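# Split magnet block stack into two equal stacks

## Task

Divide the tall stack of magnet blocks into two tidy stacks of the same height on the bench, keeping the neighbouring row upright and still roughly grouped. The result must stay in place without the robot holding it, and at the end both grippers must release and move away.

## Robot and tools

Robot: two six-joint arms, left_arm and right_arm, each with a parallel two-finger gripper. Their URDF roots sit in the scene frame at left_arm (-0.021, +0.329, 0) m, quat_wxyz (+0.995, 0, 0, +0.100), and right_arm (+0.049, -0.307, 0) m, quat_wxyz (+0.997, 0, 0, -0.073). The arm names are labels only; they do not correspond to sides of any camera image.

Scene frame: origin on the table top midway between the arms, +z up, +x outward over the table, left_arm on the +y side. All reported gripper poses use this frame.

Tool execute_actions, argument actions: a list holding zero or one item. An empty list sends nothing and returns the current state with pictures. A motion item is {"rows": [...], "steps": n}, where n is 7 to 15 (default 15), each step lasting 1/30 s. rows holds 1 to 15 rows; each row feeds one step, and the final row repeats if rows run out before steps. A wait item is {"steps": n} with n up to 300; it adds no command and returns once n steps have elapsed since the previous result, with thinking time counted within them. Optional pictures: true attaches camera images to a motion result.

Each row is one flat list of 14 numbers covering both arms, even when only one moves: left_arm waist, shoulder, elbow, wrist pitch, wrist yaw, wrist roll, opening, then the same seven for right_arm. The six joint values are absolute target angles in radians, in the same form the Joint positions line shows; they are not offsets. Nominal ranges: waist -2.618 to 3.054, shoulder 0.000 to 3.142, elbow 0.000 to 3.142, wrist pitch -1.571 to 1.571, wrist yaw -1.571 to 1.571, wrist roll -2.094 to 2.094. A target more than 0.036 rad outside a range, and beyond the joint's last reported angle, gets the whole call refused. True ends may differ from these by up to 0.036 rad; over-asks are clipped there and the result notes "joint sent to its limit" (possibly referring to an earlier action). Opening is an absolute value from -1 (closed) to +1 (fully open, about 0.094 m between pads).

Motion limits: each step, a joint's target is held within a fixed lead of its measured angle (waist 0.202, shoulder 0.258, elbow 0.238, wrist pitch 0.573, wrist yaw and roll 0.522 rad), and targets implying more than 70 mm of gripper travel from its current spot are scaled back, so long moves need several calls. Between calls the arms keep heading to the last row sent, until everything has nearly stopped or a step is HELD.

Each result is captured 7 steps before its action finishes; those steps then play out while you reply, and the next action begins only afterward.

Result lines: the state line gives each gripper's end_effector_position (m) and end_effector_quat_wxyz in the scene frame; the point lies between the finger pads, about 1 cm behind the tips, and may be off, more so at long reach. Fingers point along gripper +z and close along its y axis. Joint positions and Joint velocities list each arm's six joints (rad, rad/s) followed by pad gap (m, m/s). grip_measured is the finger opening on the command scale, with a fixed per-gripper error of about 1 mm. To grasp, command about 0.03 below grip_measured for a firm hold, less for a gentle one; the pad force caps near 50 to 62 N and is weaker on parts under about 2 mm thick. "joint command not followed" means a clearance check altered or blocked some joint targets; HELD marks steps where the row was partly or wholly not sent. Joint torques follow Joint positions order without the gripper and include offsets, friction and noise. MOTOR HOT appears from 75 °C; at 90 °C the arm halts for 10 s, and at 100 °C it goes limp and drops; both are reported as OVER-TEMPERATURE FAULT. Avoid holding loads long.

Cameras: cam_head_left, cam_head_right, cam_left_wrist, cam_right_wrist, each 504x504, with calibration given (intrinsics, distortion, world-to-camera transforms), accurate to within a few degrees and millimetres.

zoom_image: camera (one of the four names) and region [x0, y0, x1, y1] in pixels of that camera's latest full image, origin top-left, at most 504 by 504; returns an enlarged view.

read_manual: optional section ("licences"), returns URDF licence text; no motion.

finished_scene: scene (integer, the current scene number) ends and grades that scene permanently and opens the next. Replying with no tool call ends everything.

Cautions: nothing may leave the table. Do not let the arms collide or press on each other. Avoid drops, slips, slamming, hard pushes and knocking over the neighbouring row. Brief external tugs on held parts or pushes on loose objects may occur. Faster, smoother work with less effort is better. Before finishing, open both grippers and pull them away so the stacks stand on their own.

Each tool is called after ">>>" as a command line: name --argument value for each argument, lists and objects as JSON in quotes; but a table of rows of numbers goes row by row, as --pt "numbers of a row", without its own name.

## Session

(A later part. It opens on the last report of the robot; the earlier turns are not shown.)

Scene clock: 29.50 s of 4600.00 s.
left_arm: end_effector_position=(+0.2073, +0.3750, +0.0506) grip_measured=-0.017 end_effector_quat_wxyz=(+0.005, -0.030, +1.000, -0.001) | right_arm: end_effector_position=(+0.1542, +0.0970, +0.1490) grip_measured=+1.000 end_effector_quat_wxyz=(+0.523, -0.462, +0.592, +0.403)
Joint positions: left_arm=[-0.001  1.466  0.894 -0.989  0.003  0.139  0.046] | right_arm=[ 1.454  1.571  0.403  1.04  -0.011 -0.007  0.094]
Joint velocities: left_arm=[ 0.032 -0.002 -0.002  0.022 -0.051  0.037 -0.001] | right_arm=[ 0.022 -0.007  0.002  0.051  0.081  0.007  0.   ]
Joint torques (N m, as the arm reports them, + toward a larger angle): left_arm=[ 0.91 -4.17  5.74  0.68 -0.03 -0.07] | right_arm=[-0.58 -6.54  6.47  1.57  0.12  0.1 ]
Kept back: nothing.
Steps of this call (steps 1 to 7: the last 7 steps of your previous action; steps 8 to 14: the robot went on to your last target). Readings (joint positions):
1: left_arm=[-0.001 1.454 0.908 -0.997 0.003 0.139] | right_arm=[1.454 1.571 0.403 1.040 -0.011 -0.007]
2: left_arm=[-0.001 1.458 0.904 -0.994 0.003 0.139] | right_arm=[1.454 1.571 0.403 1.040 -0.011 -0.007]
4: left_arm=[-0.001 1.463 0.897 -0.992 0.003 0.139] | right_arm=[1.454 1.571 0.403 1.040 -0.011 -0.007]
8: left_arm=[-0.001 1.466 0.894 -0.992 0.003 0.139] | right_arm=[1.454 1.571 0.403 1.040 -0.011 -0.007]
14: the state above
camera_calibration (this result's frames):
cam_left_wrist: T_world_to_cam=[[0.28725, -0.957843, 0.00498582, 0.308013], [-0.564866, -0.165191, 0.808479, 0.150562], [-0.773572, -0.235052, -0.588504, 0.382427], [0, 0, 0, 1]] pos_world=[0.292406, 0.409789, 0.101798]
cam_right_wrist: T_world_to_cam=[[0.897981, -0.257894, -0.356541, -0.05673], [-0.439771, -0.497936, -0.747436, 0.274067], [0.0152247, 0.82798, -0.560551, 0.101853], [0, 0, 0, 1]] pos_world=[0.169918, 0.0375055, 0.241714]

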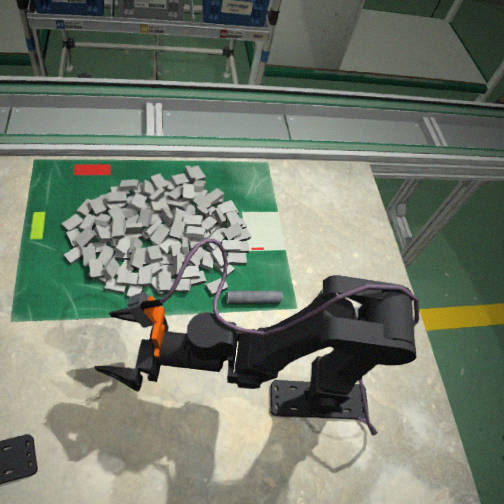

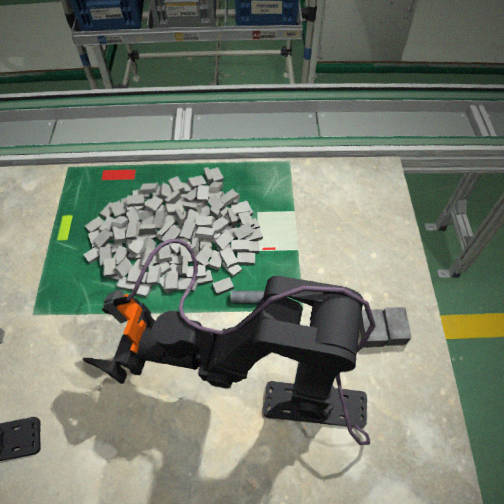

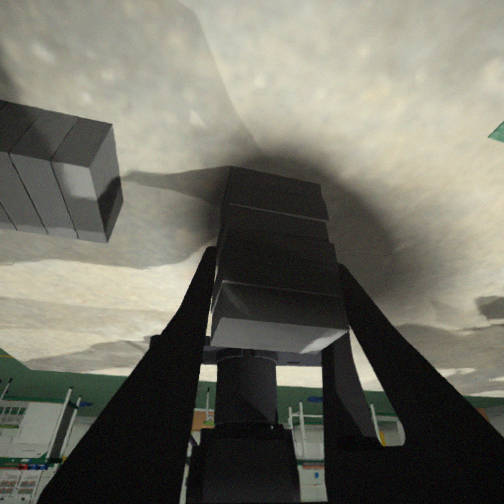

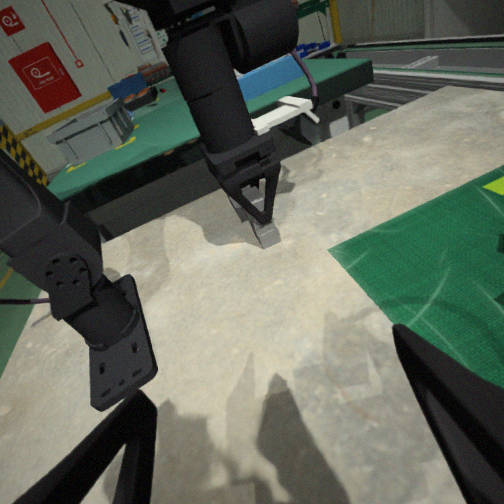

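>>> execute_actions --actions '[{"rows": [ [0.010,1.468,0.884,-0.965,0,0.133,-0.02, 1.446,1.557,0.414,1.043,0,0,1], [0.010,1.468,0.881,-0.964,0,0.133,-0.02, 1.446,1.557,0.414,1.043,0,0,1], [0.010,1.469,0.878,-0.963,0,0.133,-0.02, 1.446,1.557,0.414,1.043,0,0,1], [0.010,1.469,0.875,-0.962,0,0.133,-0.02, 1.446,1.557,0.414,1.043,0,0,1], [0.010,1.469,0.873,-0.961,0,0.133,-0.02, 1.446,1.557,0.414,1.043,0,0,1], [0.010,1.469,0.871,-0.960,0,0.133,-0.02, 1.446,1.557,0.414,1.043,0,0,1], [0.010,1.469,0.870,-0.959,0,0.133,-0.02, 1.446,1.557,0.414,1.043,0,0,1] ], "steps": 10}]'

>>> execute_actions --actions '[{"steps": 12}]' --pictures true

>>> zoom_image --camera "cam_right_wrist" --region '[230, 185, 295, 250]'

>>> zoom_image --camera "cam_left_wrist" --region '[190, 165, 370, 345]'

Scene clock: 33.10 s of 4600.00 s.
left_arm: end_effector_position=(+0.2074, +0.3751, +0.0506) grip_measured=-0.017 end_effector_quat_wxyz=(+0.006, -0.030, +1.000, -0.001) | right_arm: end_effector_position=(+0.1542, +0.0970, +0.1490) grip_measured=+1.000 end_effector_quat_wxyz=(+0.523, -0.462, +0.592, +0.403)
Joint positions: left_arm=[-0.001  1.466  0.894 -0.988  0.003  0.139  0.046] | right_arm=[ 1.454  1.571  0.403  1.04  -0.011 -0.007  0.094]
Joint velocities: left_arm=[-0.012 -0.002 -0.017 -0.007 -0.051 -0.066 -0.001] | right_arm=[ 0.002 -0.002 -0.002  0.022 -0.037  0.051  0.   ]
Joint torques (N m, as the arm reports them, + toward a larger angle): left_arm=[ 0.96 -4.04  5.07  0.71 -0.03 -0.08] | right_arm=[-0.52 -6.54  6.49  1.57  0.13  0.09]
Steps of this call (steps 1 to 30: the robot went on to your last target; steps 31 to 90: nothing new was sent; then 0.50 s passed at rest; steps 91 to 93: the first 3 steps of this action). Readings (joint positions):
91: left_arm=[-0.001 1.466 0.894 -0.988 0.003 0.139] | right_arm=[1.454 1.571 0.403 1.040 -0.011 -0.007]
92: left_arm=[-0.001 1.466 0.894 -0.988 0.003 0.139] | right_arm=[1.454 1.571 0.403 1.040 -0.011 -0.007]
93: the state above

Scene clock: 33.50 s of 4600.00 s.
left_arm: end_effector_position=(+0.2041, +0.3744, +0.0470) grip_measured=-0.017 end_effector_quat_wxyz=(+0.001, -0.030, +1.000, -0.001) | right_arm: end_effector_position=(+0.1542, +0.0970, +0.1490) grip_measured=+1.000 end_effector_quat_wxyz=(+0.523, -0.462, +0.592, +0.403)
Joint positions: left_arm=[-0.001  1.466  0.879 -0.982  0.003  0.139  0.046] | right_arm=[ 1.454  1.571  0.403  1.04  -0.011 -0.007  0.094]
Joint velocities: left_arm=[-0.012 -0.002  0.002  0.051  0.022  0.037  0.001] | right_arm=[-0.027 -0.007 -0.017 -0.037 -0.007  0.066  0.   ]
Joint torques (N m, as the arm reports them, + toward a larger angle): left_arm=[ 0.98 -4.03  5.58  0.68 -0.01 -0.03] | right_arm=[-0.57 -6.47  6.47  1.58  0.13  0.1 ]
Kept back: nothing.
Steps of this call (steps 1 to 7: the last 7 steps of your previous action; steps 8 to 12: the robot went on to your last target). Readings (joint positions):
1: left_arm=[-0.001 1.466 0.894 -0.987 0.003 0.139] | right_arm=[1.454 1.571 0.403 1.040 -0.011 -0.007]
2: left_arm=[-0.001 1.466 0.892 -0.986 0.003 0.139] | right_arm=[1.454 1.571 0.403 1.040 -0.011 -0.007]
4: left_arm=[-0.001 1.466 0.887 -0.982 0.003 0.139] | right_arm=[1.454 1.571 0.403 1.040 -0.011 -0.007]
8: left_arm=[-0.001 1.466 0.879 -0.982 0.003 0.139] | right_arm=[1.454 1.571 0.403 1.040 -0.011 -0.007]
12: the state above
camera_calibration (this result's frames):
cam_left_wrist: T_world_to_cam=[[0.287286, -0.957835, 0.00424652, 0.308354], [-0.558499, -0.163907, 0.81315, 0.149533], [-0.778168, -0.235978, -0.582038, 0.378711], [0, 0, 0, 1]] pos_world=[0.289629, 0.40923, 0.0975222]
cam_right_wrist: T_world_to_cam=[[0.897981, -0.257894, -0.356541, -0.05673], [-0.439771, -0.497936, -0.747436, 0.274067], [0.0152247, 0.82798, -0.560551, 0.101853], [0, 0, 0, 1]] pos_world=[0.169918, 0.0375055, 0.241714]

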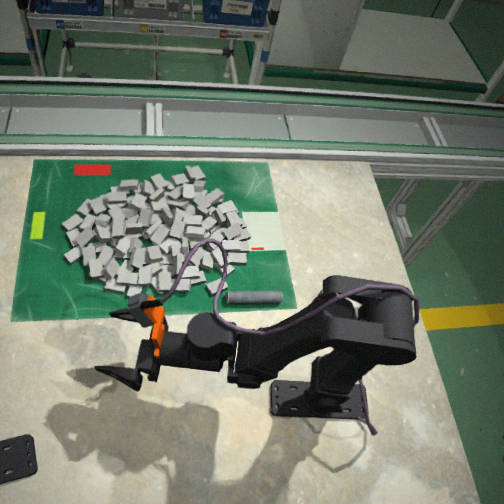

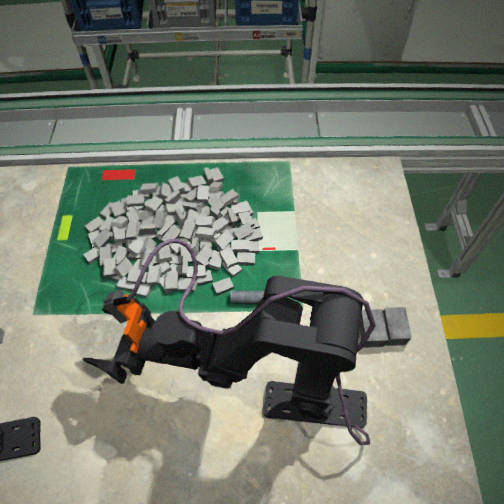

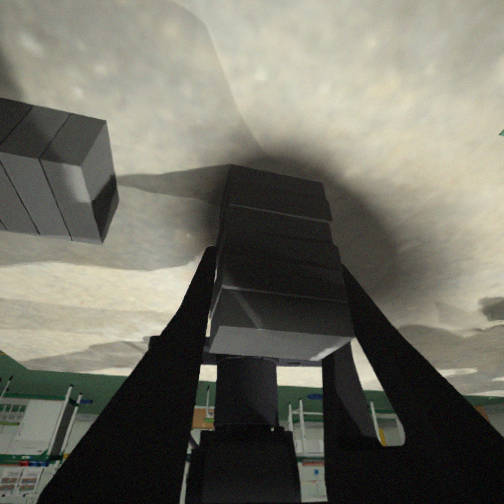

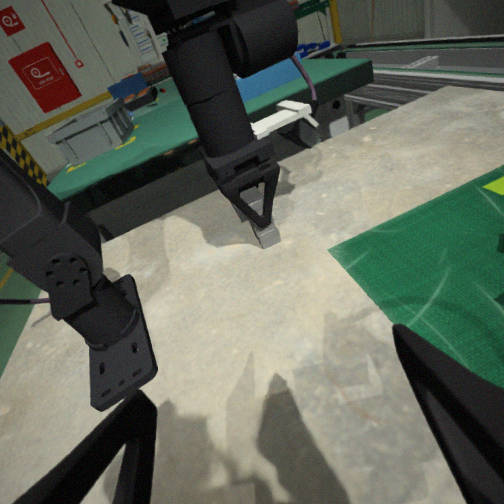

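Region (230, 185, 295, 250) of cam_right_wrist's 504x504 image, scaled by 7.754, with more detail than that image has.

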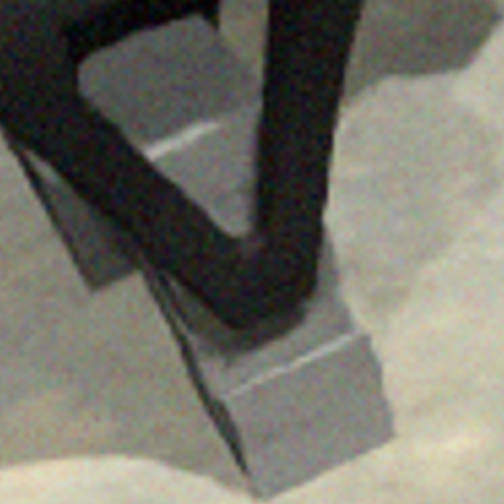

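Region (190, 165, 370, 345) of cam_left_wrist's 504x504 image, scaled by 2.800, with more detail than that image has.

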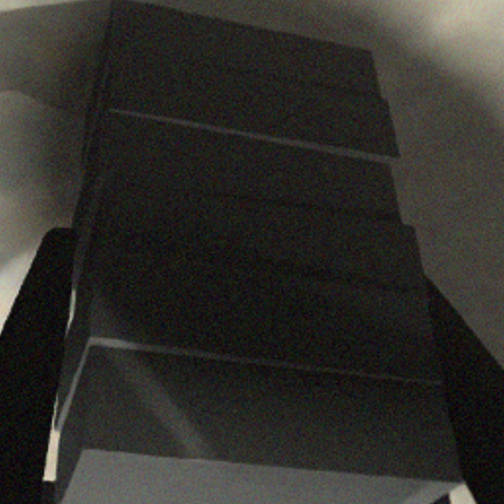

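>>> execute_actions --actions '[{"rows": [ [0.010,1.471,0.870,-0.958,0,0.133,-0.02, 1.446,1.557,0.414,1.043,0,0,1], [0.010,1.473,0.870,-0.957,0,0.133,-0.02, 1.446,1.557,0.414,1.043,0,0,1], [0.010,1.475,0.870,-0.956,0,0.133,-0.02, 1.446,1.557,0.414,1.043,0,0,1], [0.010,1.475,0.870,-0.955,0,0.133,-0.03, 1.446,1.557,0.414,1.043,0,0,1], [0.010,1.475,0.870,-0.955,0,0.133,-0.04, 1.446,1.557,0.414,1.043,0,0,1], [0.010,1.475,0.870,-0.955,0,0.133,-0.05, 1.446,1.557,0.414,1.043,0,0,1], [0.010,1.475,0.870,-0.955,0,0.133,-0.065, 1.446,1.557,0.414,1.043,0,0,1], [0.010,1.475,0.870,-0.955,0,0.133,-0.08, 1.446,1.557,0.414,1.043,0,0,1], [0.010,1.475,0.870,-0.955,0,0.133,-0.095, 1.446,1.557,0.414,1.043,0,0,1], [0.010,1.475,0.870,-0.955,0,0.133,-0.11, 1.446,1.557,0.414,1.043,0,0,1], [0.010,1.475,0.870,-0.955,0,0.133,-0.125, 1.446,1.557,0.414,1.043,0,0,1], [0.010,1.475,0.870,-0.955,0,0.133,-0.14, 1.446,1.557,0.414,1.043,0,0,1], [0.010,1.475,0.870,-0.955,0,0.133,-0.155, 1.446,1.557,0.414,1.043,0,0,1], [0.010,1.475,0.870,-0.955,0,0.133,-0.165, 1.446,1.557,0.414,1.043,0,0,1], [0.010,1.475,0.870,-0.955,0,0.133,-0.175, 1.446,1.557,0.414,1.043,0,0,1] ], "steps": 15}]'

>>> execute_actions --actions '[{"steps": 11}]' --pictures true

>>> zoom_image --camera "cam_right_wrist" --region '[230, 185, 295, 250]'

>>> zoom_image --camera "cam_left_wrist" --region '[190, 165, 370, 345]'

Scene clock: 35.37 s of 4600.00 s.
left_arm: end_effector_position=(+0.2046, +0.3747, +0.0470) grip_measured=-0.071 end_effector_quat_wxyz=(+0.002, -0.030, +1.000, -0.001) | right_arm: end_effector_position=(+0.1542, +0.0970, +0.1490) grip_measured=+1.000 end_effector_quat_wxyz=(+0.523, -0.462, +0.592, +0.403)
Joint positions: left_arm=[-0.001  1.466  0.879 -0.979  0.002  0.139  0.044] | right_arm=[ 1.454  1.571  0.403  1.04  -0.011 -0.007  0.094]
Joint velocities: left_arm=[ 0.022 -0.012 -0.007 -0.022 -0.007 -0.022 -0.013] | right_arm=[-0.002  0.002 -0.007 -0.051 -0.081 -0.022  0.   ]
Joint torques (N m, as the arm reports them, + toward a larger angle): left_arm=[ 0.79 -3.57  5.59  0.7   0.03 -0.07] | right_arm=[-0.58 -6.56  6.49  1.56  0.12  0.11]
Steps of this call (steps 1 to 30: the robot went on to your last target; steps 31 to 48: nothing new was sent; steps 49 to 56: the first 8 steps of this action). Readings (joint positions):
49: left_arm=[-0.001 1.466 0.879 -0.982 0.003 0.139] | right_arm=[1.454 1.571 0.403 1.040 -0.011 -0.007]
50: left_arm=[-0.001 1.466 0.879 -0.982 0.003 0.139] | right_arm=[1.454 1.571 0.403 1.040 -0.011 -0.007]
52: left_arm=[-0.001 1.466 0.879 -0.981 0.003 0.139] | right_arm=[1.454 1.571 0.403 1.040 -0.011 -0.007]
56: the state above

Scene clock: 35.73 s of 4600.00 s.
left_arm: end_effector_position=(+0.2047, +0.3746, +0.0468) grip_measured=-0.130 end_effector_quat_wxyz=(+0.002, -0.031, +1.000, -0.002) | right_arm: end_effector_position=(+0.1542, +0.0970, +0.1490) grip_measured=+1.000 end_effector_quat_wxyz=(+0.523, -0.462, +0.592, +0.403)
Joint positions: left_arm=[ 0.     1.467  0.879 -0.979  0.004  0.139  0.041] | right_arm=[ 1.454  1.571  0.403  1.04  -0.011 -0.007  0.094]
Joint velocities: left_arm=[-0.007  0.012  0.002 -0.051 -0.051  0.007  0.001] | right_arm=[-0.002 -0.017  0.002 -0.037 -0.081 -0.066  0.   ]
Joint torques (N m, as the arm reports them, + toward a larger angle): left_arm=[ 0.88 -3.56  5.58  0.69 -0.03 -0.04] | right_arm=[-0.55 -6.55  6.42  1.56  0.14  0.09]
Kept back: nothing.
Steps of this call (steps 1 to 7: the last 7 steps of your previous action; steps 8 to 11: the robot went on to your last target). Readings (joint positions):
1: left_arm=[0.000 1.466 0.879 -0.979 0.002 0.139] | right_arm=[1.454 1.571 0.403 1.040 -0.011 -0.007]
2: left_arm=[0.000 1.466 0.879 -0.979 0.004 0.139] | right_arm=[1.454 1.571 0.403 1.040 -0.011 -0.007]
4: left_arm=[0.000 1.466 0.879 -0.979 0.004 0.139] | right_arm=[1.454 1.571 0.403 1.040 -0.011 -0.007]
8: left_arm=[0.000 1.467 0.879 -0.979 0.004 0.139] | right_arm=[1.454 1.571 0.403 1.040 -0.011 -0.007]
11: the state above
camera_calibration (this result's frames):
cam_left_wrist: T_world_to_cam=[[0.288735, -0.957395, 0.00518374, 0.307914], [-0.55989, -0.164457, 0.812082, 0.150666], [-0.776631, -0.237379, -0.58352, 0.379409], [0, 0, 0, 1]] pos_world=[0.290111, 0.409637, 0.0974436]
cam_right_wrist: T_world_to_cam=[[0.897981, -0.257894, -0.356541, -0.05673], [-0.439771, -0.497936, -0.747436, 0.274067], [0.0152247, 0.82798, -0.560551, 0.101853], [0, 0, 0, 1]] pos_world=[0.169918, 0.0375055, 0.241714]

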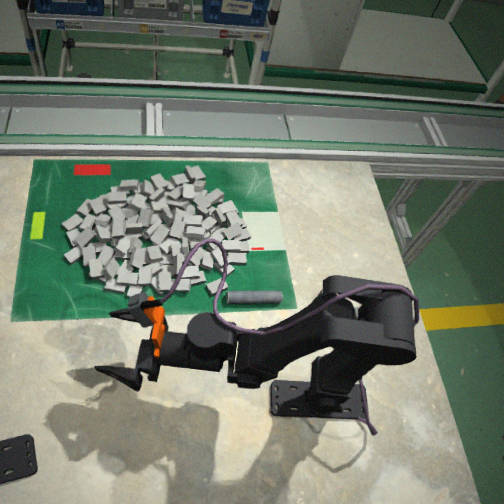

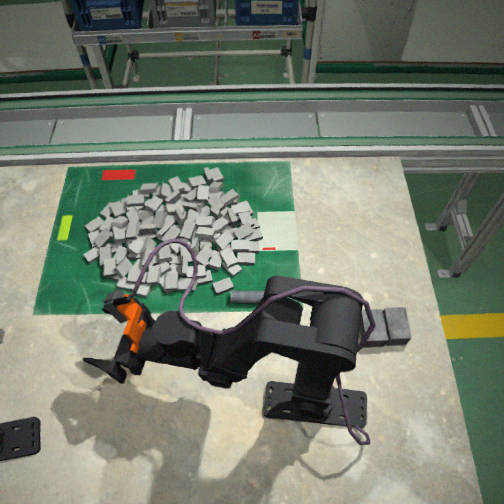

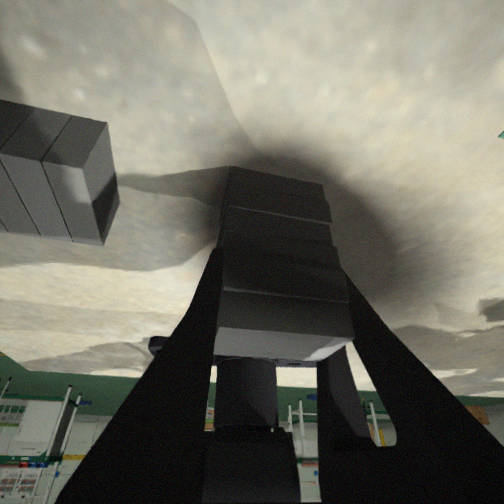

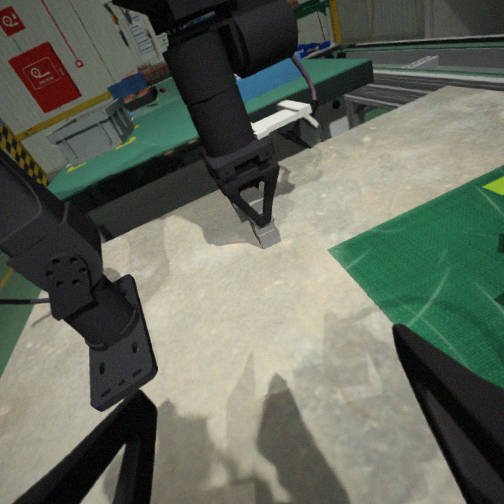

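Region (230, 185, 295, 250) of cam_right_wrist's 504x504 image, scaled by 7.754, with more detail than that image has.

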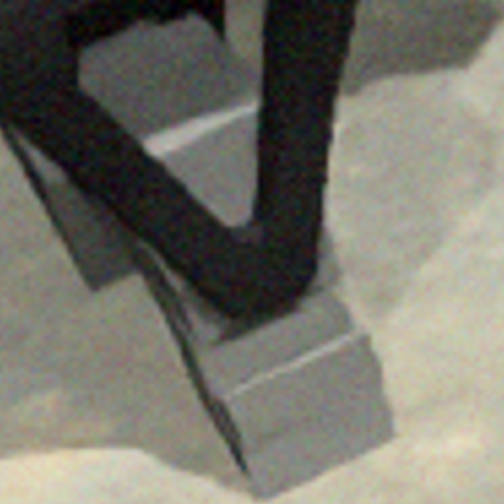

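Region (190, 165, 370, 345) of cam_left_wrist's 504x504 image, scaled by 2.800, with more detail than that image has.

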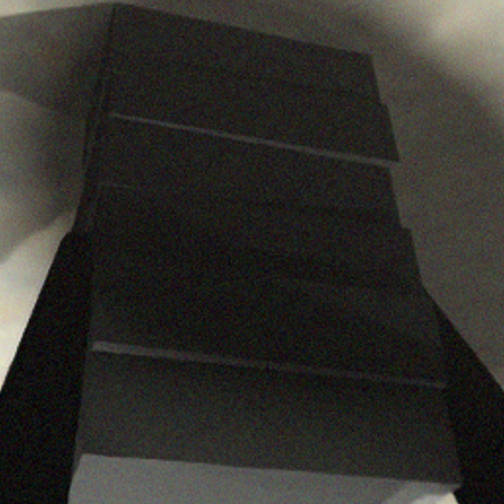

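>>> execute_actions --actions '[{"rows": [ [0.006,1.468,0.874,-0.965,0,0.136,-0.175, 1.446,1.557,0.414,1.043,0,0,1], [0.004,1.461,0.878,-0.973,0,0.138,-0.175, 1.446,1.557,0.414,1.043,0,0,1], [0.002,1.455,0.881,-0.980,0,0.139,-0.175, 1.446,1.557,0.414,1.043,0,0,1], [0.002,1.450,0.883,-0.984,0,0.139,-0.175, 1.446,1.557,0.414,1.043,0,0,1], [0.002,1.446,0.884,-0.987,0,0.139,-0.175, 1.446,1.557,0.414,1.043,0,0,1], [0.002,1.442,0.884,-0.989,0,0.139,-0.175, 1.446,1.557,0.414,1.043,0,0,1], [0.002,1.438,0.884,-0.991,0,0.139,-0.175, 1.446,1.557,0.414,1.043,0,0,1], [0.002,1.434,0.884,-0.993,0,0.139,-0.175, 1.446,1.557,0.414,1.043,0,0,1], [0.002,1.430,0.884,-0.995,0,0.139,-0.175, 1.446,1.557,0.414,1.043,0,0,1], [0.002,1.426,0.884,-0.997,0,0.139,-0.175, 1.446,1.557,0.414,1.043,0,0,1], [0.002,1.422,0.884,-0.999,0,0.139,-0.175, 1.446,1.557,0.414,1.043,0,0,1], [0.002,1.418,0.884,-1.001,0,0.139,-0.175, 1.446,1.557,0.414,1.043,0,0,1], [0.002,1.414,0.884,-1.002,0,0.139,-0.175, 1.446,1.557,0.414,1.043,0,0,1], [0.002,1.411,0.884,-1.003,0,0.139,-0.175, 1.446,1.557,0.414,1.043,0,0,1], [0.002,1.410,0.884,-1.003,0,0.139,-0.175, 1.446,1.557,0.414,1.043,0,0,1] ], "steps": 15}]'

>>> execute_actions --actions '[{"steps": 12}]' --pictures true

>>> zoom_image --camera "cam_right_wrist" --region '[225, 175, 300, 250]'

>>> zoom_image --camera "cam_left_wrist" --region '[180, 145, 380, 345]'

Scene clock: 45.77 s of 4600.00 s.
left_arm: end_effector_position=(+0.2046, +0.3746, +0.0472) grip_measured=-0.130 end_effector_quat_wxyz=(+0.003, -0.031, +1.000, -0.002) | right_arm: end_effector_position=(+0.1542, +0.0970, +0.1490) grip_measured=+1.000 end_effector_quat_wxyz=(+0.523, -0.462, +0.592, +0.403)
Joint positions: left_arm=[ 0.     1.465  0.879 -0.98   0.004  0.139  0.041] | right_arm=[ 1.454  1.571  0.403  1.04  -0.011 -0.007  0.094]
Joint velocities: left_arm=[-0.012 -0.017 -0.017 -0.037  0.022  0.037 -0.001] | right_arm=[-0.012  0.002 -0.002  0.095 -0.007  0.007  0.   ]
Joint torques (N m, as the arm reports them, + toward a larger angle): left_arm=[ 0.16 -6.56  6.85  0.36 -0.02  0.01] | right_arm=[-0.54 -6.52  6.5   1.56  0.14  0.08]
Steps of this call (steps 1 to 15: the robot went on to your last target; steps 16 to 90: nothing new was sent; then 6.77 s passed at rest; steps 91 to 98: the first 8 steps of this action). Readings (joint positions):
91: left_arm=[0.000 1.467 0.879 -0.979 0.004 0.139] | right_arm=[1.454 1.571 0.403 1.040 -0.011 -0.007]
92: left_arm=[0.000 1.467 0.879 -0.979 0.004 0.139] | right_arm=[1.454 1.571 0.403 1.040 -0.011 -0.007]
94: left_arm=[0.000 1.467 0.879 -0.979 0.004 0.139] | right_arm=[1.454 1.571 0.403 1.040 -0.011 -0.007]
98: the state above

Scene clock: 46.17 s of 4600.00 s.
left_arm: end_effector_position=(+0.2028, +0.3743, +0.0527) grip_measured=-0.130 end_effector_quat_wxyz=(+0.009, -0.031, +0.999, -0.001) | right_arm: end_effector_position=(+0.1542, +0.0970, +0.1490) grip_measured=+1.000 end_effector_quat_wxyz=(+0.523, -0.462, +0.592, +0.403)
Joint positions: left_arm=[ 0.     1.439  0.879 -0.994  0.004  0.139  0.041] | right_arm=[ 1.454  1.571  0.403  1.04  -0.011 -0.007  0.094]
Joint velocities: left_arm=[ 0.002 -0.007 -0.007 -0.154 -0.007 -0.022  0.   ] | right_arm=[-0.032 -0.002  0.002  0.022 -0.037  0.022  0.   ]
Joint torques (N m, as the arm reports them, + toward a larger angle): left_arm=[ 0.13 -6.24  6.93  0.39 -0.03  0.01] | right_arm=[-0.57 -6.5   6.46  1.58  0.14  0.09]
Kept back: nothing.
Steps of this call (steps 1 to 7: the last 7 steps of your previous action; steps 8 to 12: the robot went on to your last target). Readings (joint positions):
1: left_arm=[0.000 1.464 0.879 -0.981 0.004 0.139] | right_arm=[1.454 1.571 0.403 1.040 -0.011 -0.007]
2: left_arm=[0.000 1.463 0.879 -0.983 0.004 0.139] | right_arm=[1.454 1.571 0.403 1.040 -0.011 -0.007]
4: left_arm=[0.000 1.457 0.879 -0.986 0.004 0.139] | right_arm=[1.454 1.571 0.403 1.040 -0.011 -0.007]
8: left_arm=[0.000 1.441 0.879 -0.992 0.004 0.139] | right_arm=[1.454 1.571 0.403 1.040 -0.011 -0.007]
12: the state above
camera_calibration (this result's frames):
cam_left_wrist: T_world_to_cam=[[0.288664, -0.957409, 0.00634991, 0.308022], [-0.569864, -0.16648, 0.804699, 0.147932], [-0.769369, -0.235906, -0.59365, 0.379782], [0, 0, 0, 1]] pos_world=[0.287579, 0.409124, 0.10446]
cam_right_wrist: T_world_to_cam=[[0.897981, -0.257894, -0.356541, -0.05673], [-0.439771, -0.497936, -0.747436, 0.274067], [0.0152247, 0.82798, -0.560551, 0.101853], [0, 0, 0, 1]] pos_world=[0.169918, 0.0375055, 0.241714]

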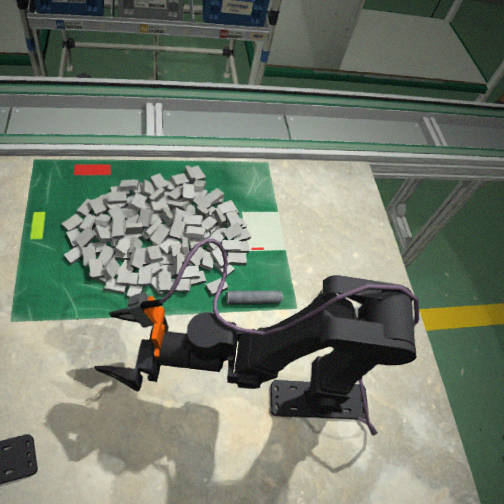

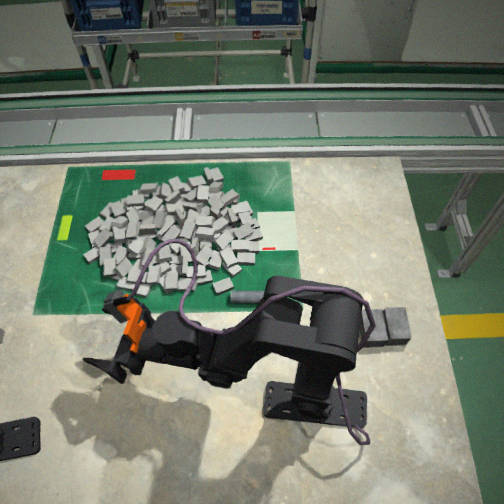

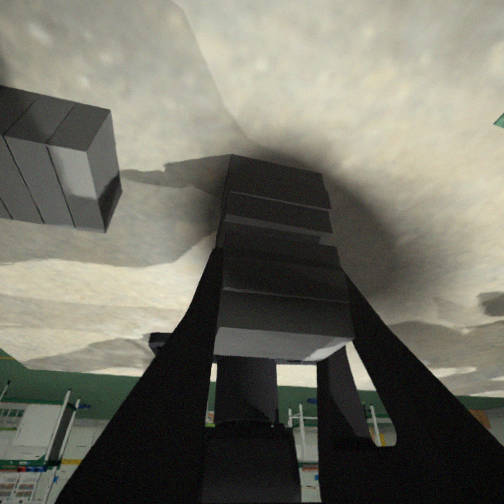

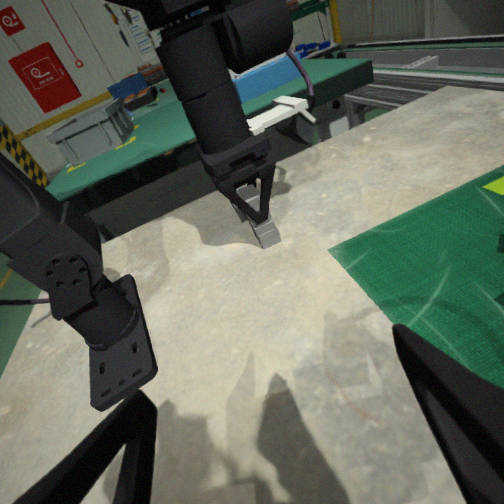

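Region (225, 175, 300, 250) of cam_right_wrist's 504x504 image, scaled by 6.720, with more detail than that image has.

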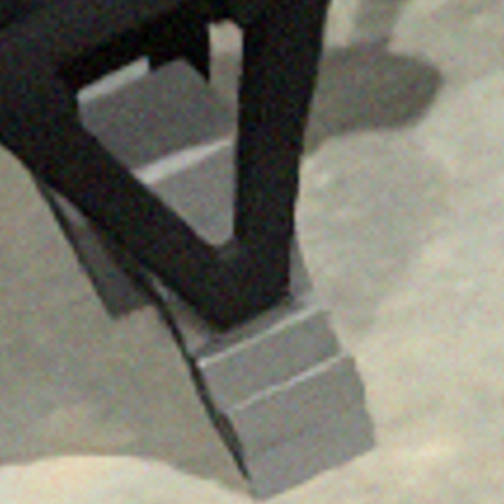

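Region (180, 145, 380, 345) of cam_left_wrist's 504x504 image, scaled by 2.520, with more detail than that image has.

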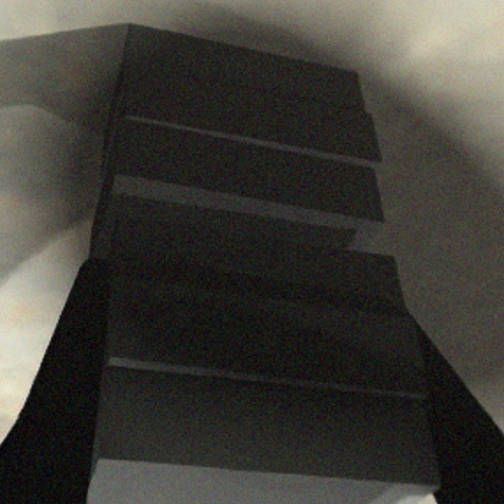

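>>> execute_actions --actions '[{"rows": [ [-0.002,1.407,0.884,-1.003,0,0.138,-0.175, 1.446,1.557,0.414,1.043,0,0,1], [-0.005,1.403,0.884,-1.003,0,0.137,-0.175, 1.446,1.557,0.414,1.043,0,0,1], [-0.006,1.399,0.884,-1.003,0,0.136,-0.175, 1.446,1.557,0.414,1.043,0,0,1], [-0.008,1.395,0.884,-1.003,0,0.134,-0.175, 1.446,1.557,0.414,1.043,0,0,1], [-0.013,1.391,0.884,-1.003,0,0.129,-0.175, 1.446,1.557,0.414,1.043,0,0,1], [-0.021,1.388,0.884,-1.003,0,0.121,-0.175, 1.446,1.557,0.414,1.043,0,0,1], [-0.034,1.386,0.884,-1.003,0,0.108,-0.175, 1.446,1.557,0.414,1.043,0,0,1], [-0.051,1.385,0.884,-1.003,0,0.091,-0.175, 1.446,1.557,0.414,1.043,0,0,1], [-0.072,1.385,0.884,-1.003,0,0.070,-0.175, 1.446,1.557,0.414,1.043,0,0,1], [-0.097,1.385,0.884,-1.003,0,0.045,-0.175, 1.446,1.557,0.414,1.043,0,0,1], [-0.125,1.385,0.884,-1.003,0,0.017,-0.175, 1.446,1.557,0.414,1.043,0,0,1], [-0.156,1.385,0.884,-1.003,0,-0.014,-0.175, 1.446,1.557,0.414,1.043,0,0,1], [-0.189,1.385,0.884,-1.001,0,-0.047,-0.175, 1.446,1.557,0.414,1.043,0,0,1], [-0.2225,1.385,0.884,-0.998,0,-0.0805,-0.175, 1.446,1.557,0.414,1.043,0,0,1], [-0.256,1.385,0.884,-0.9915,0,-0.114,-0.175, 1.446,1.557,0.414,1.043,0,0,1] ], "steps": 15}]'

>>> execute_actions --actions '[{"rows": [ [-0.289,1.385,0.884,-0.982,0,-0.147,-0.175, 1.446,1.557,0.414,1.043,0,0,1], [-0.320,1.386,0.883,-0.9705,0,-0.178,-0.175, 1.446,1.557,0.414,1.043,0,0,1], [-0.348,1.388,0.881,-0.956,0,-0.206,-0.175, 1.446,1.557,0.414,1.043,0,0,1], [-0.373,1.392,0.878,-0.940,0,-0.231,-0.175, 1.446,1.557,0.414,1.043,0,0,1], [-0.394,1.397,0.874,-0.922,0,-0.252,-0.175, 1.446,1.557,0.414,1.043,0,0,1], [-0.411,1.405,0.868,-0.9035,0,-0.269,-0.175, 1.446,1.557,0.414,1.043,0,0,1], [-0.424,1.413,0.861,-0.885,0,-0.282,-0.175, 1.446,1.557,0.414,1.043,0,0,1], [-0.432,1.423,0.853,-0.867,0,-0.290,-0.175, 1.446,1.557,0.414,1.043,0,0,1], [-0.437,1.434,0.844,-0.851,0,-0.295,-0.175, 1.446,1.557,0.414,1.043,0,0,1], [-0.439,1.445,0.8345,-0.8365,0,-0.297,-0.175, 1.446,1.557,0.414,1.043,0,0,1], [-0.439,1.456,0.825,-0.825,0,-0.297,-0.175, 1.446,1.557,0.414,1.043,0,0,1], [-0.439,1.467,0.816,-0.8155,0,-0.297,-0.175, 1.446,1.557,0.414,1.043,0,0,1], [-0.439,1.477,0.808,-0.809,0,-0.297,-0.175, 1.446,1.557,0.414,1.043,0,0,1], [-0.439,1.485,0.801,-0.806,0,-0.297,-0.175, 1.446,1.557,0.414,1.043,0,0,1], [-0.439,1.493,0.795,-0.804,0,-0.297,-0.175, 1.446,1.557,0.414,1.043,0,0,1] ], "steps": 15}]'

>>> execute_actions --actions '[{"rows": [ [-0.439,1.498,0.791,-0.804,0,-0.297,-0.175, 1.446,1.557,0.414,1.043,0,0,1], [-0.439,1.502,0.788,-0.804,0,-0.297,-0.175, 1.446,1.557,0.414,1.043,0,0,1], [-0.439,1.504,0.786,-0.804,0,-0.297,-0.175, 1.446,1.557,0.414,1.043,0,0,1], [-0.439,1.505,0.785,-0.804,0,-0.297,-0.175, 1.446,1.557,0.414,1.043,0,0,1] ], "steps": 10}]'

>>> execute_actions --actions '[{"steps": 10}]' --pictures true

Scene clock: 50.20 s of 4600.00 s.
left_arm: end_effector_position=(+0.2040, +0.3714, +0.0569) grip_measured=-0.130 end_effector_quat_wxyz=(+0.017, -0.030, +0.999, +0.003) | right_arm: end_effector_position=(+0.1542, +0.0970, +0.1490) grip_measured=+1.000 end_effector_quat_wxyz=(+0.523, -0.462, +0.592, +0.403)
Joint positions: left_arm=[-0.016  1.418  0.879 -0.997  0.     0.125  0.041] | right_arm=[ 1.454  1.571  0.403  1.04  -0.011 -0.007  0.094]
Joint velocities: left_arm=[-0.315 -0.1   -0.002 -0.007 -0.007 -0.168 -0.   ] | right_arm=[-0.017 -0.012 -0.012  0.007  0.037 -0.022  0.   ]
Joint torques (N m, as the arm reports them, + toward a larger angle): left_arm=[-1.37 -6.02  7.03  0.43  0.08 -0.03] | right_arm=[-0.54 -6.55  6.45  1.58  0.13  0.08]
Steps of this call (steps 1 to 30: the robot went on to your last target; steps 31 to 90: nothing new was sent; then 0.77 s passed at rest; steps 91 to 98: the first 8 steps of this action). Readings (joint positions):
91: left_arm=[0.000 1.439 0.879 -0.996 0.004 0.139] | right_arm=[1.454 1.571 0.403 1.040 -0.011 -0.007]
92: left_arm=[0.000 1.439 0.879 -0.996 0.004 0.139] | right_arm=[1.454 1.571 0.403 1.040 -0.011 -0.007]
94: left_arm=[0.000 1.435 0.879 -0.997 0.004 0.139] | right_arm=[1.454 1.571 0.403 1.040 -0.011 -0.007]
98: the state above

Scene clock: 50.70 s of 4600.00 s.
left_arm: end_effector_position=(+0.2132, +0.2790, +0.0561) grip_measured=-0.130 end_effector_quat_wxyz=(+0.039, +0.003, +0.999, -0.010) | right_arm: end_effector_position=(+0.1542, +0.0970, +0.1490) grip_measured=+1.000 end_effector_quat_wxyz=(+0.523, -0.462, +0.592, +0.403)
Joint positions: left_arm=[-0.409  1.415  0.87  -0.945  0.004 -0.204  0.041] | right_arm=[ 1.454  1.571  0.403  1.04  -0.011 -0.007  0.094]
Joint velocities: left_arm=[-0.393  0.037 -0.154  0.432  0.037 -0.491  0.001] | right_arm=[-0.022  0.002  0.012  0.022  0.066  0.022  0.   ]
Joint torques (N m, as the arm reports them, + toward a larger angle): left_arm=[ 0.22 -3.56  5.91  0.73 -0.07 -0.07] | right_arm=[-0.52 -6.53  6.46  1.58  0.14  0.1 ]
Steps of this call (steps 1 to 7: the last 7 steps of your previous action; steps 8 to 15: the first 8 steps of this action). Readings (joint positions):
8: left_arm=[-0.227 1.414 0.879 -0.997 -0.003 -0.028] | right_arm=[1.454 1.571 0.403 1.040 -0.011 -0.007]
9: left_arm=[-0.261 1.414 0.879 -0.996 -0.002 -0.056] | right_arm=[1.454 1.571 0.403 1.040 -0.011 -0.007]
11: left_arm=[-0.324 1.414 0.879 -0.990 0.000 -0.112] | right_arm=[1.454 1.571 0.403 1.040 -0.011 -0.007]
15: the state above

Scene clock: 51.03 s of 4600.00 s.
left_arm: end_effector_position=(+0.2019, +0.2757, +0.0177) grip_measured=-0.130 end_effector_quat_wxyz=(+0.004, -0.025, +1.000, -0.004) | right_arm: end_effector_position=(+0.1542, +0.0970, +0.1490) grip_measured=+1.000 end_effector_quat_wxyz=(+0.523, -0.462, +0.592, +0.403)
Joint positions: left_arm=[-0.432  1.506  0.789 -0.844  0.006 -0.282  0.041] | right_arm=[ 1.454  1.571  0.403  1.04  -0.011 -0.007  0.094]
Joint velocities: left_arm=[ 0.002  0.134 -0.154  0.022 -0.066 -0.081 -0.002] | right_arm=[-0.022 -0.002  0.002  0.007 -0.037 -0.022  0.   ]
Joint torques (N m, as the arm reports them, + toward a larger angle): left_arm=[-0.54 -5.19  6.72  0.83 -0.05 -0.05] | right_arm=[-0.5  -6.54  6.5   1.58  0.13  0.09]
Steps of this call (steps 1 to 7: the last 7 steps of your previous action; steps 8 to 10: the first 3 steps of this action). Readings (joint positions):
8: left_arm=[-0.432 1.492 0.802 -0.848 0.006 -0.276] | right_arm=[1.454 1.571 0.403 1.040 -0.011 -0.007]
9: left_arm=[-0.432 1.501 0.795 -0.845 0.006 -0.279] | right_arm=[1.454 1.571 0.403 1.040 -0.011 -0.007]
10: the state above

Scene clock: 51.37 s of 4600.00 s.
left_arm: end_effector_position=(+0.2025, +0.2755, +0.0150) grip_measured=-0.130 end_effector_quat_wxyz=(+0.005, -0.029, +1.000, -0.005) | right_arm: end_effector_position=(+0.1542, +0.0970, +0.1490) grip_measured=+1.000 end_effector_quat_wxyz=(+0.523, -0.462, +0.592, +0.403)
Joint positions: left_arm=[-0.432  1.512  0.782 -0.828  0.006 -0.29   0.041] | right_arm=[ 1.454  1.571  0.403  1.04  -0.011 -0.007  0.094]
Joint velocities: left_arm=[ 0.017  0.002 -0.002  0.007  0.007 -0.022 -0.001] | right_arm=[ 0.002 -0.012  0.002  0.037 -0.051  0.022  0.   ]
Joint torques (N m, as the arm reports them, + toward a larger angle): left_arm=[-0.5  -4.89  6.4   0.66 -0.05 -0.06] | right_arm=[-0.53 -6.53  6.47  1.56  0.13  0.1 ]
Kept back: nothing.
Steps of this call (steps 1 to 7: the last 7 steps of your previous action; steps 8 to 10: the robot went on to your last target). Readings (joint positions):
1: left_arm=[-0.432 1.510 0.785 -0.843 0.006 -0.284] | right_arm=[1.454 1.571 0.403 1.040 -0.011 -0.007]
2: left_arm=[-0.432 1.512 0.782 -0.842 0.006 -0.285] | right_arm=[1.454 1.571 0.403 1.040 -0.011 -0.007]
4: left_arm=[-0.432 1.512 0.782 -0.841 0.006 -0.287] | right_arm=[1.454 1.571 0.403 1.040 -0.011 -0.007]
8: left_arm=[-0.432 1.512 0.782 -0.830 0.006 -0.290] | right_arm=[1.454 1.571 0.403 1.040 -0.011 -0.007]
10: the state above
camera_calibration (this result's frames):
cam_left_wrist: T_world_to_cam=[[0.285363, -0.958339, 0.0123863, 0.214664], [-0.564971, -0.157763, 0.809888, 0.158207], [-0.774193, -0.23811, -0.586454, 0.335318], [0, 0, 0, 1]] pos_world=[0.287726, 0.310522, 0.0658594]
cam_right_wrist: T_world_to_cam=[[0.897981, -0.257894, -0.356541, -0.05673], [-0.439771, -0.497936, -0.747436, 0.274067], [0.0152247, 0.82798, -0.560551, 0.101853], [0, 0, 0, 1]] pos_world=[0.169918, 0.0375055, 0.241714]

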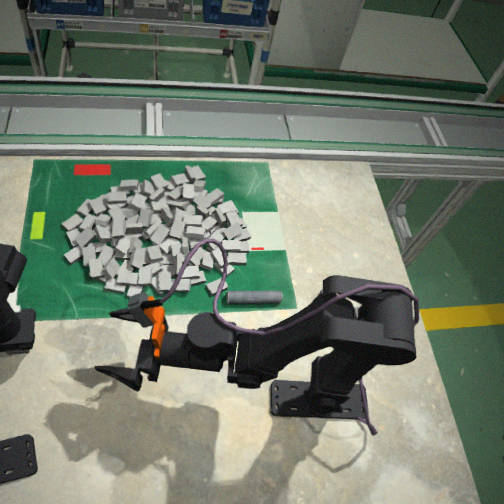

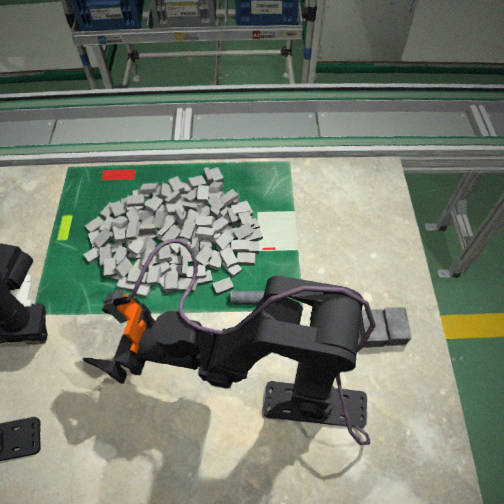

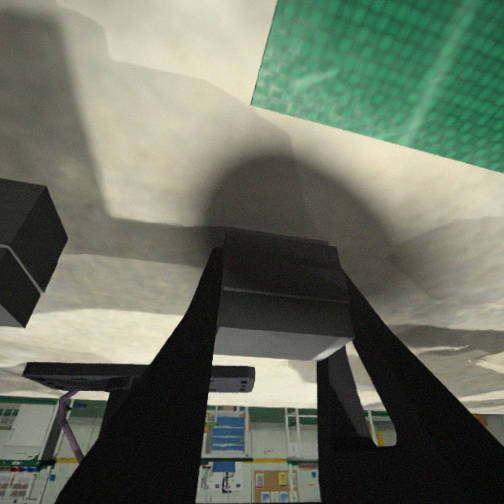

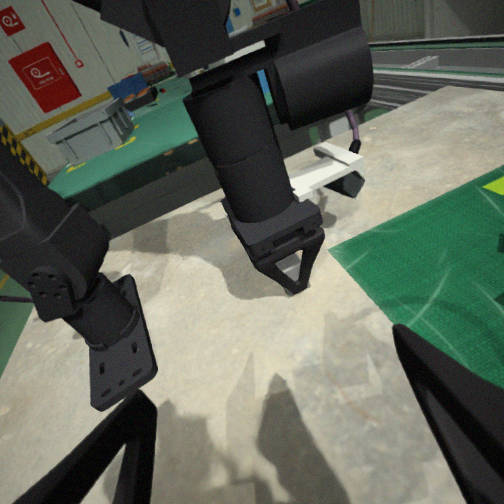

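>>> zoom_image --camera "cam_left_wrist" --region '[200, 200, 370, 370]'

>>> zoom_image --camera "cam_right_wrist" --region '[255, 230, 335, 310]'

Region (200, 200, 370, 370) of cam_left_wrist's 504x504 image, scaled by 2.965, with more detail than that image has.

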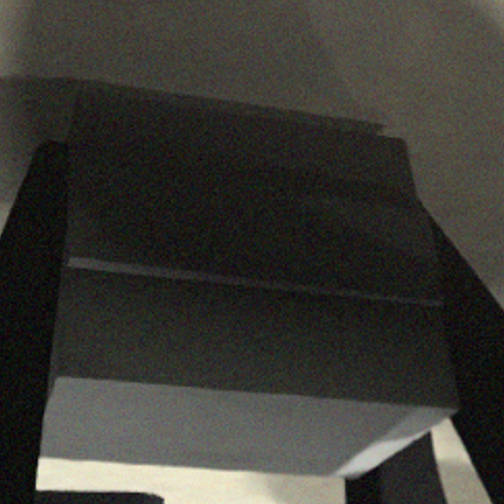

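Region (255, 230, 335, 310) of cam_right_wrist's 504x504 image, scaled by 6.300, with more detail than that image has.

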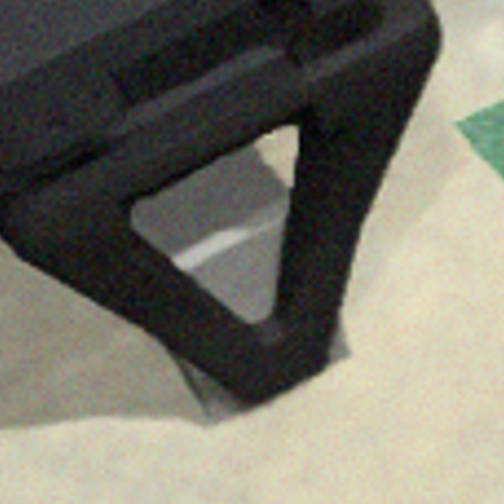

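>>> execute_actions --actions '[{"rows": [ [-0.436,1.509,0.783,-0.806,0,-0.295,-0.175, 1.446,1.557,0.414,1.043,0,0,1], [-0.434,1.512,0.782,-0.808,0,-0.293,-0.175, 1.446,1.557,0.414,1.043,0,0,1], [-0.434,1.515,0.782,-0.808,0,-0.293,-0.175, 1.446,1.557,0.414,1.043,0,0,1], [-0.434,1.517,0.782,-0.808,0,-0.293,-0.175, 1.446,1.557,0.414,1.043,0,0,1], [-0.434,1.519,0.782,-0.808,0,-0.293,-0.175, 1.446,1.557,0.414,1.043,0,0,1], [-0.434,1.521,0.782,-0.808,0,-0.293,-0.175, 1.446,1.557,0.414,1.043,0,0,1], [-0.434,1.523,0.782,-0.808,0,-0.293,-0.175, 1.446,1.557,0.414,1.043,0,0,1], [-0.434,1.525,0.782,-0.808,0,-0.293,-0.175, 1.446,1.557,0.414,1.043,0,0,1], [-0.434,1.526,0.782,-0.808,0,-0.293,-0.175, 1.446,1.557,0.414,1.043,0,0,1], [-0.434,1.527,0.782,-0.808,0,-0.293,-0.175, 1.446,1.557,0.414,1.043,0,0,1] ], "steps": 12}]'

>>> execute_actions --actions '[{"steps": 10}]' --pictures true

>>> zoom_image --camera "cam_left_wrist" --region '[200, 200, 370, 370]'

Scene clock: 52.50 s of 4600.00 s.
left_arm: end_effector_position=(+0.2028, +0.2754, +0.0147) grip_measured=-0.130 end_effector_quat_wxyz=(+0.005, -0.030, +1.000, -0.005) | right_arm: end_effector_position=(+0.1542, +0.0970, +0.1490) grip_measured=+1.000 end_effector_quat_wxyz=(+0.523, -0.462, +0.592, +0.403)
Joint positions: left_arm=[-0.432  1.513  0.782 -0.826  0.006 -0.291  0.041] | right_arm=[ 1.454  1.571  0.403  1.04  -0.011 -0.007  0.094]
Joint velocities: left_arm=[-0.007  0.037 -0.007 -0.081 -0.022  0.022  0.   ] | right_arm=[-0.012 -0.012 -0.027  0.007 -0.007 -0.081  0.   ]
Joint torques (N m, as the arm reports them, + toward a larger angle): left_arm=[-0.14 -4.12  6.1   0.65 -0.04 -0.02] | right_arm=[-0.56 -6.51  6.48  1.58  0.13  0.08]
Steps of this call (steps 1 to 29: the robot went on to your last target; steps 30 to 34: the first 5 steps of this action). Readings (joint positions):
30: left_arm=[-0.432 1.512 0.782 -0.826 0.006 -0.291] | right_arm=[1.454 1.571 0.403 1.040 -0.011 -0.007]
31: left_arm=[-0.432 1.512 0.782 -0.826 0.006 -0.291] | right_arm=[1.454 1.571 0.403 1.040 -0.011 -0.007]
33: left_arm=[-0.432 1.512 0.782 -0.826 0.006 -0.291] | right_arm=[1.454 1.571 0.403 1.040 -0.011 -0.007]
34: the state above

Scene clock: 52.83 s of 4600.00 s.
left_arm: end_effector_position=(+0.2018, +0.2757, +0.0122) grip_measured=-0.130 end_effector_quat_wxyz=(+0.000, -0.030, +1.000, -0.003) | right_arm: end_effector_position=(+0.1542, +0.0970, +0.1490) grip_measured=+1.000 end_effector_quat_wxyz=(+0.523, -0.462, +0.592, +0.403)
Joint positions: left_arm=[-0.432  1.525  0.782 -0.825  0.006 -0.291  0.041] | right_arm=[ 1.454  1.571  0.403  1.04  -0.011 -0.007  0.094]
Joint velocities: left_arm=[-0.007 -0.017 -0.012  0.007 -0.051 -0.007 -0.001] | right_arm=[ 0.002 -0.007 -0.002 -0.022  0.022  0.037  0.   ]
Joint torques (N m, as the arm reports them, + toward a larger angle): left_arm=[-0.09 -4.33  6.06  0.62 -0.07 -0.01] | right_arm=[-0.52 -6.53  6.5   1.57  0.14  0.1 ]
Kept back: nothing.
Steps of this call (steps 1 to 7: the last 7 steps of your previous action; steps 8 to 10: the robot went on to your last target). Readings (joint positions):
1: left_arm=[-0.432 1.515 0.782 -0.826 0.006 -0.291] | right_arm=[1.454 1.571 0.403 1.040 -0.011 -0.007]
2: left_arm=[-0.432 1.518 0.782 -0.826 0.006 -0.291] | right_arm=[1.454 1.571 0.403 1.040 -0.011 -0.007]
4: left_arm=[-0.432 1.524 0.782 -0.826 0.006 -0.291] | right_arm=[1.454 1.571 0.403 1.040 -0.011 -0.007]
8: left_arm=[-0.432 1.525 0.782 -0.825 0.006 -0.291] | right_arm=[1.454 1.571 0.403 1.040 -0.011 -0.007]
10: the state above
camera_calibration (this result's frames):
cam_left_wrist: T_world_to_cam=[[0.286558, -0.958035, 0.00725319, 0.214784], [-0.556638, -0.160325, 0.815138, 0.159005], [-0.779768, -0.237622, -0.579221, 0.334139], [0, 0, 0, 1]] pos_world=[0.287511, 0.310662, 0.062371]
cam_right_wrist: T_world_to_cam=[[0.897981, -0.257894, -0.356541, -0.05673], [-0.439771, -0.497936, -0.747436, 0.274067], [0.0152247, 0.82798, -0.560551, 0.101853], [0, 0, 0, 1]] pos_world=[0.169918, 0.0375055, 0.241714]

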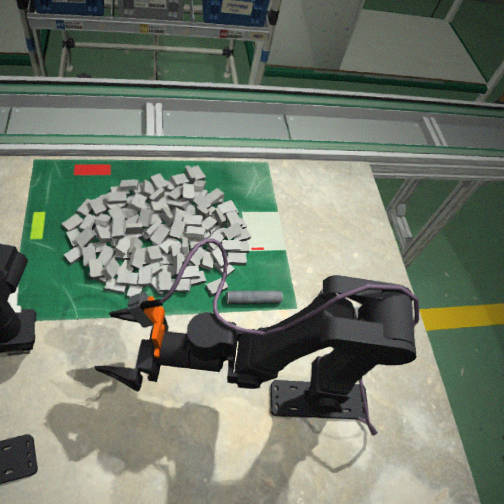

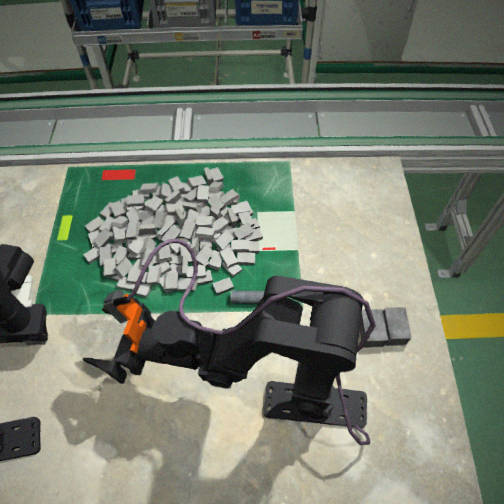

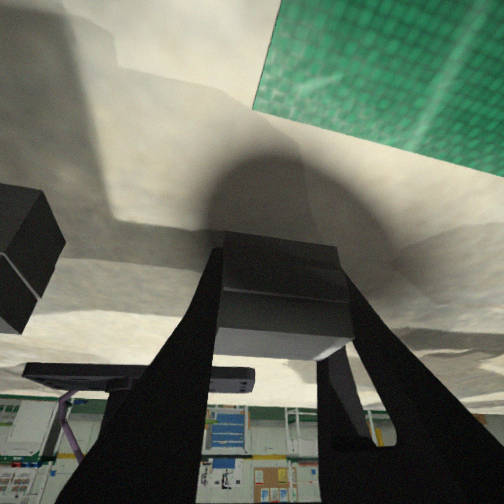

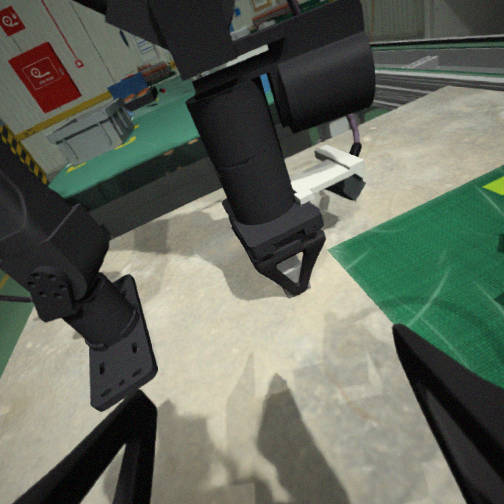

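Region (200, 200, 370, 370) of cam_left_wrist's 504x504 image, scaled by 2.965, with more detail than that image has.

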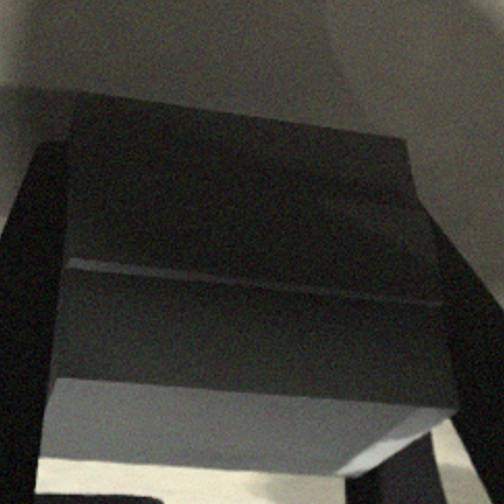

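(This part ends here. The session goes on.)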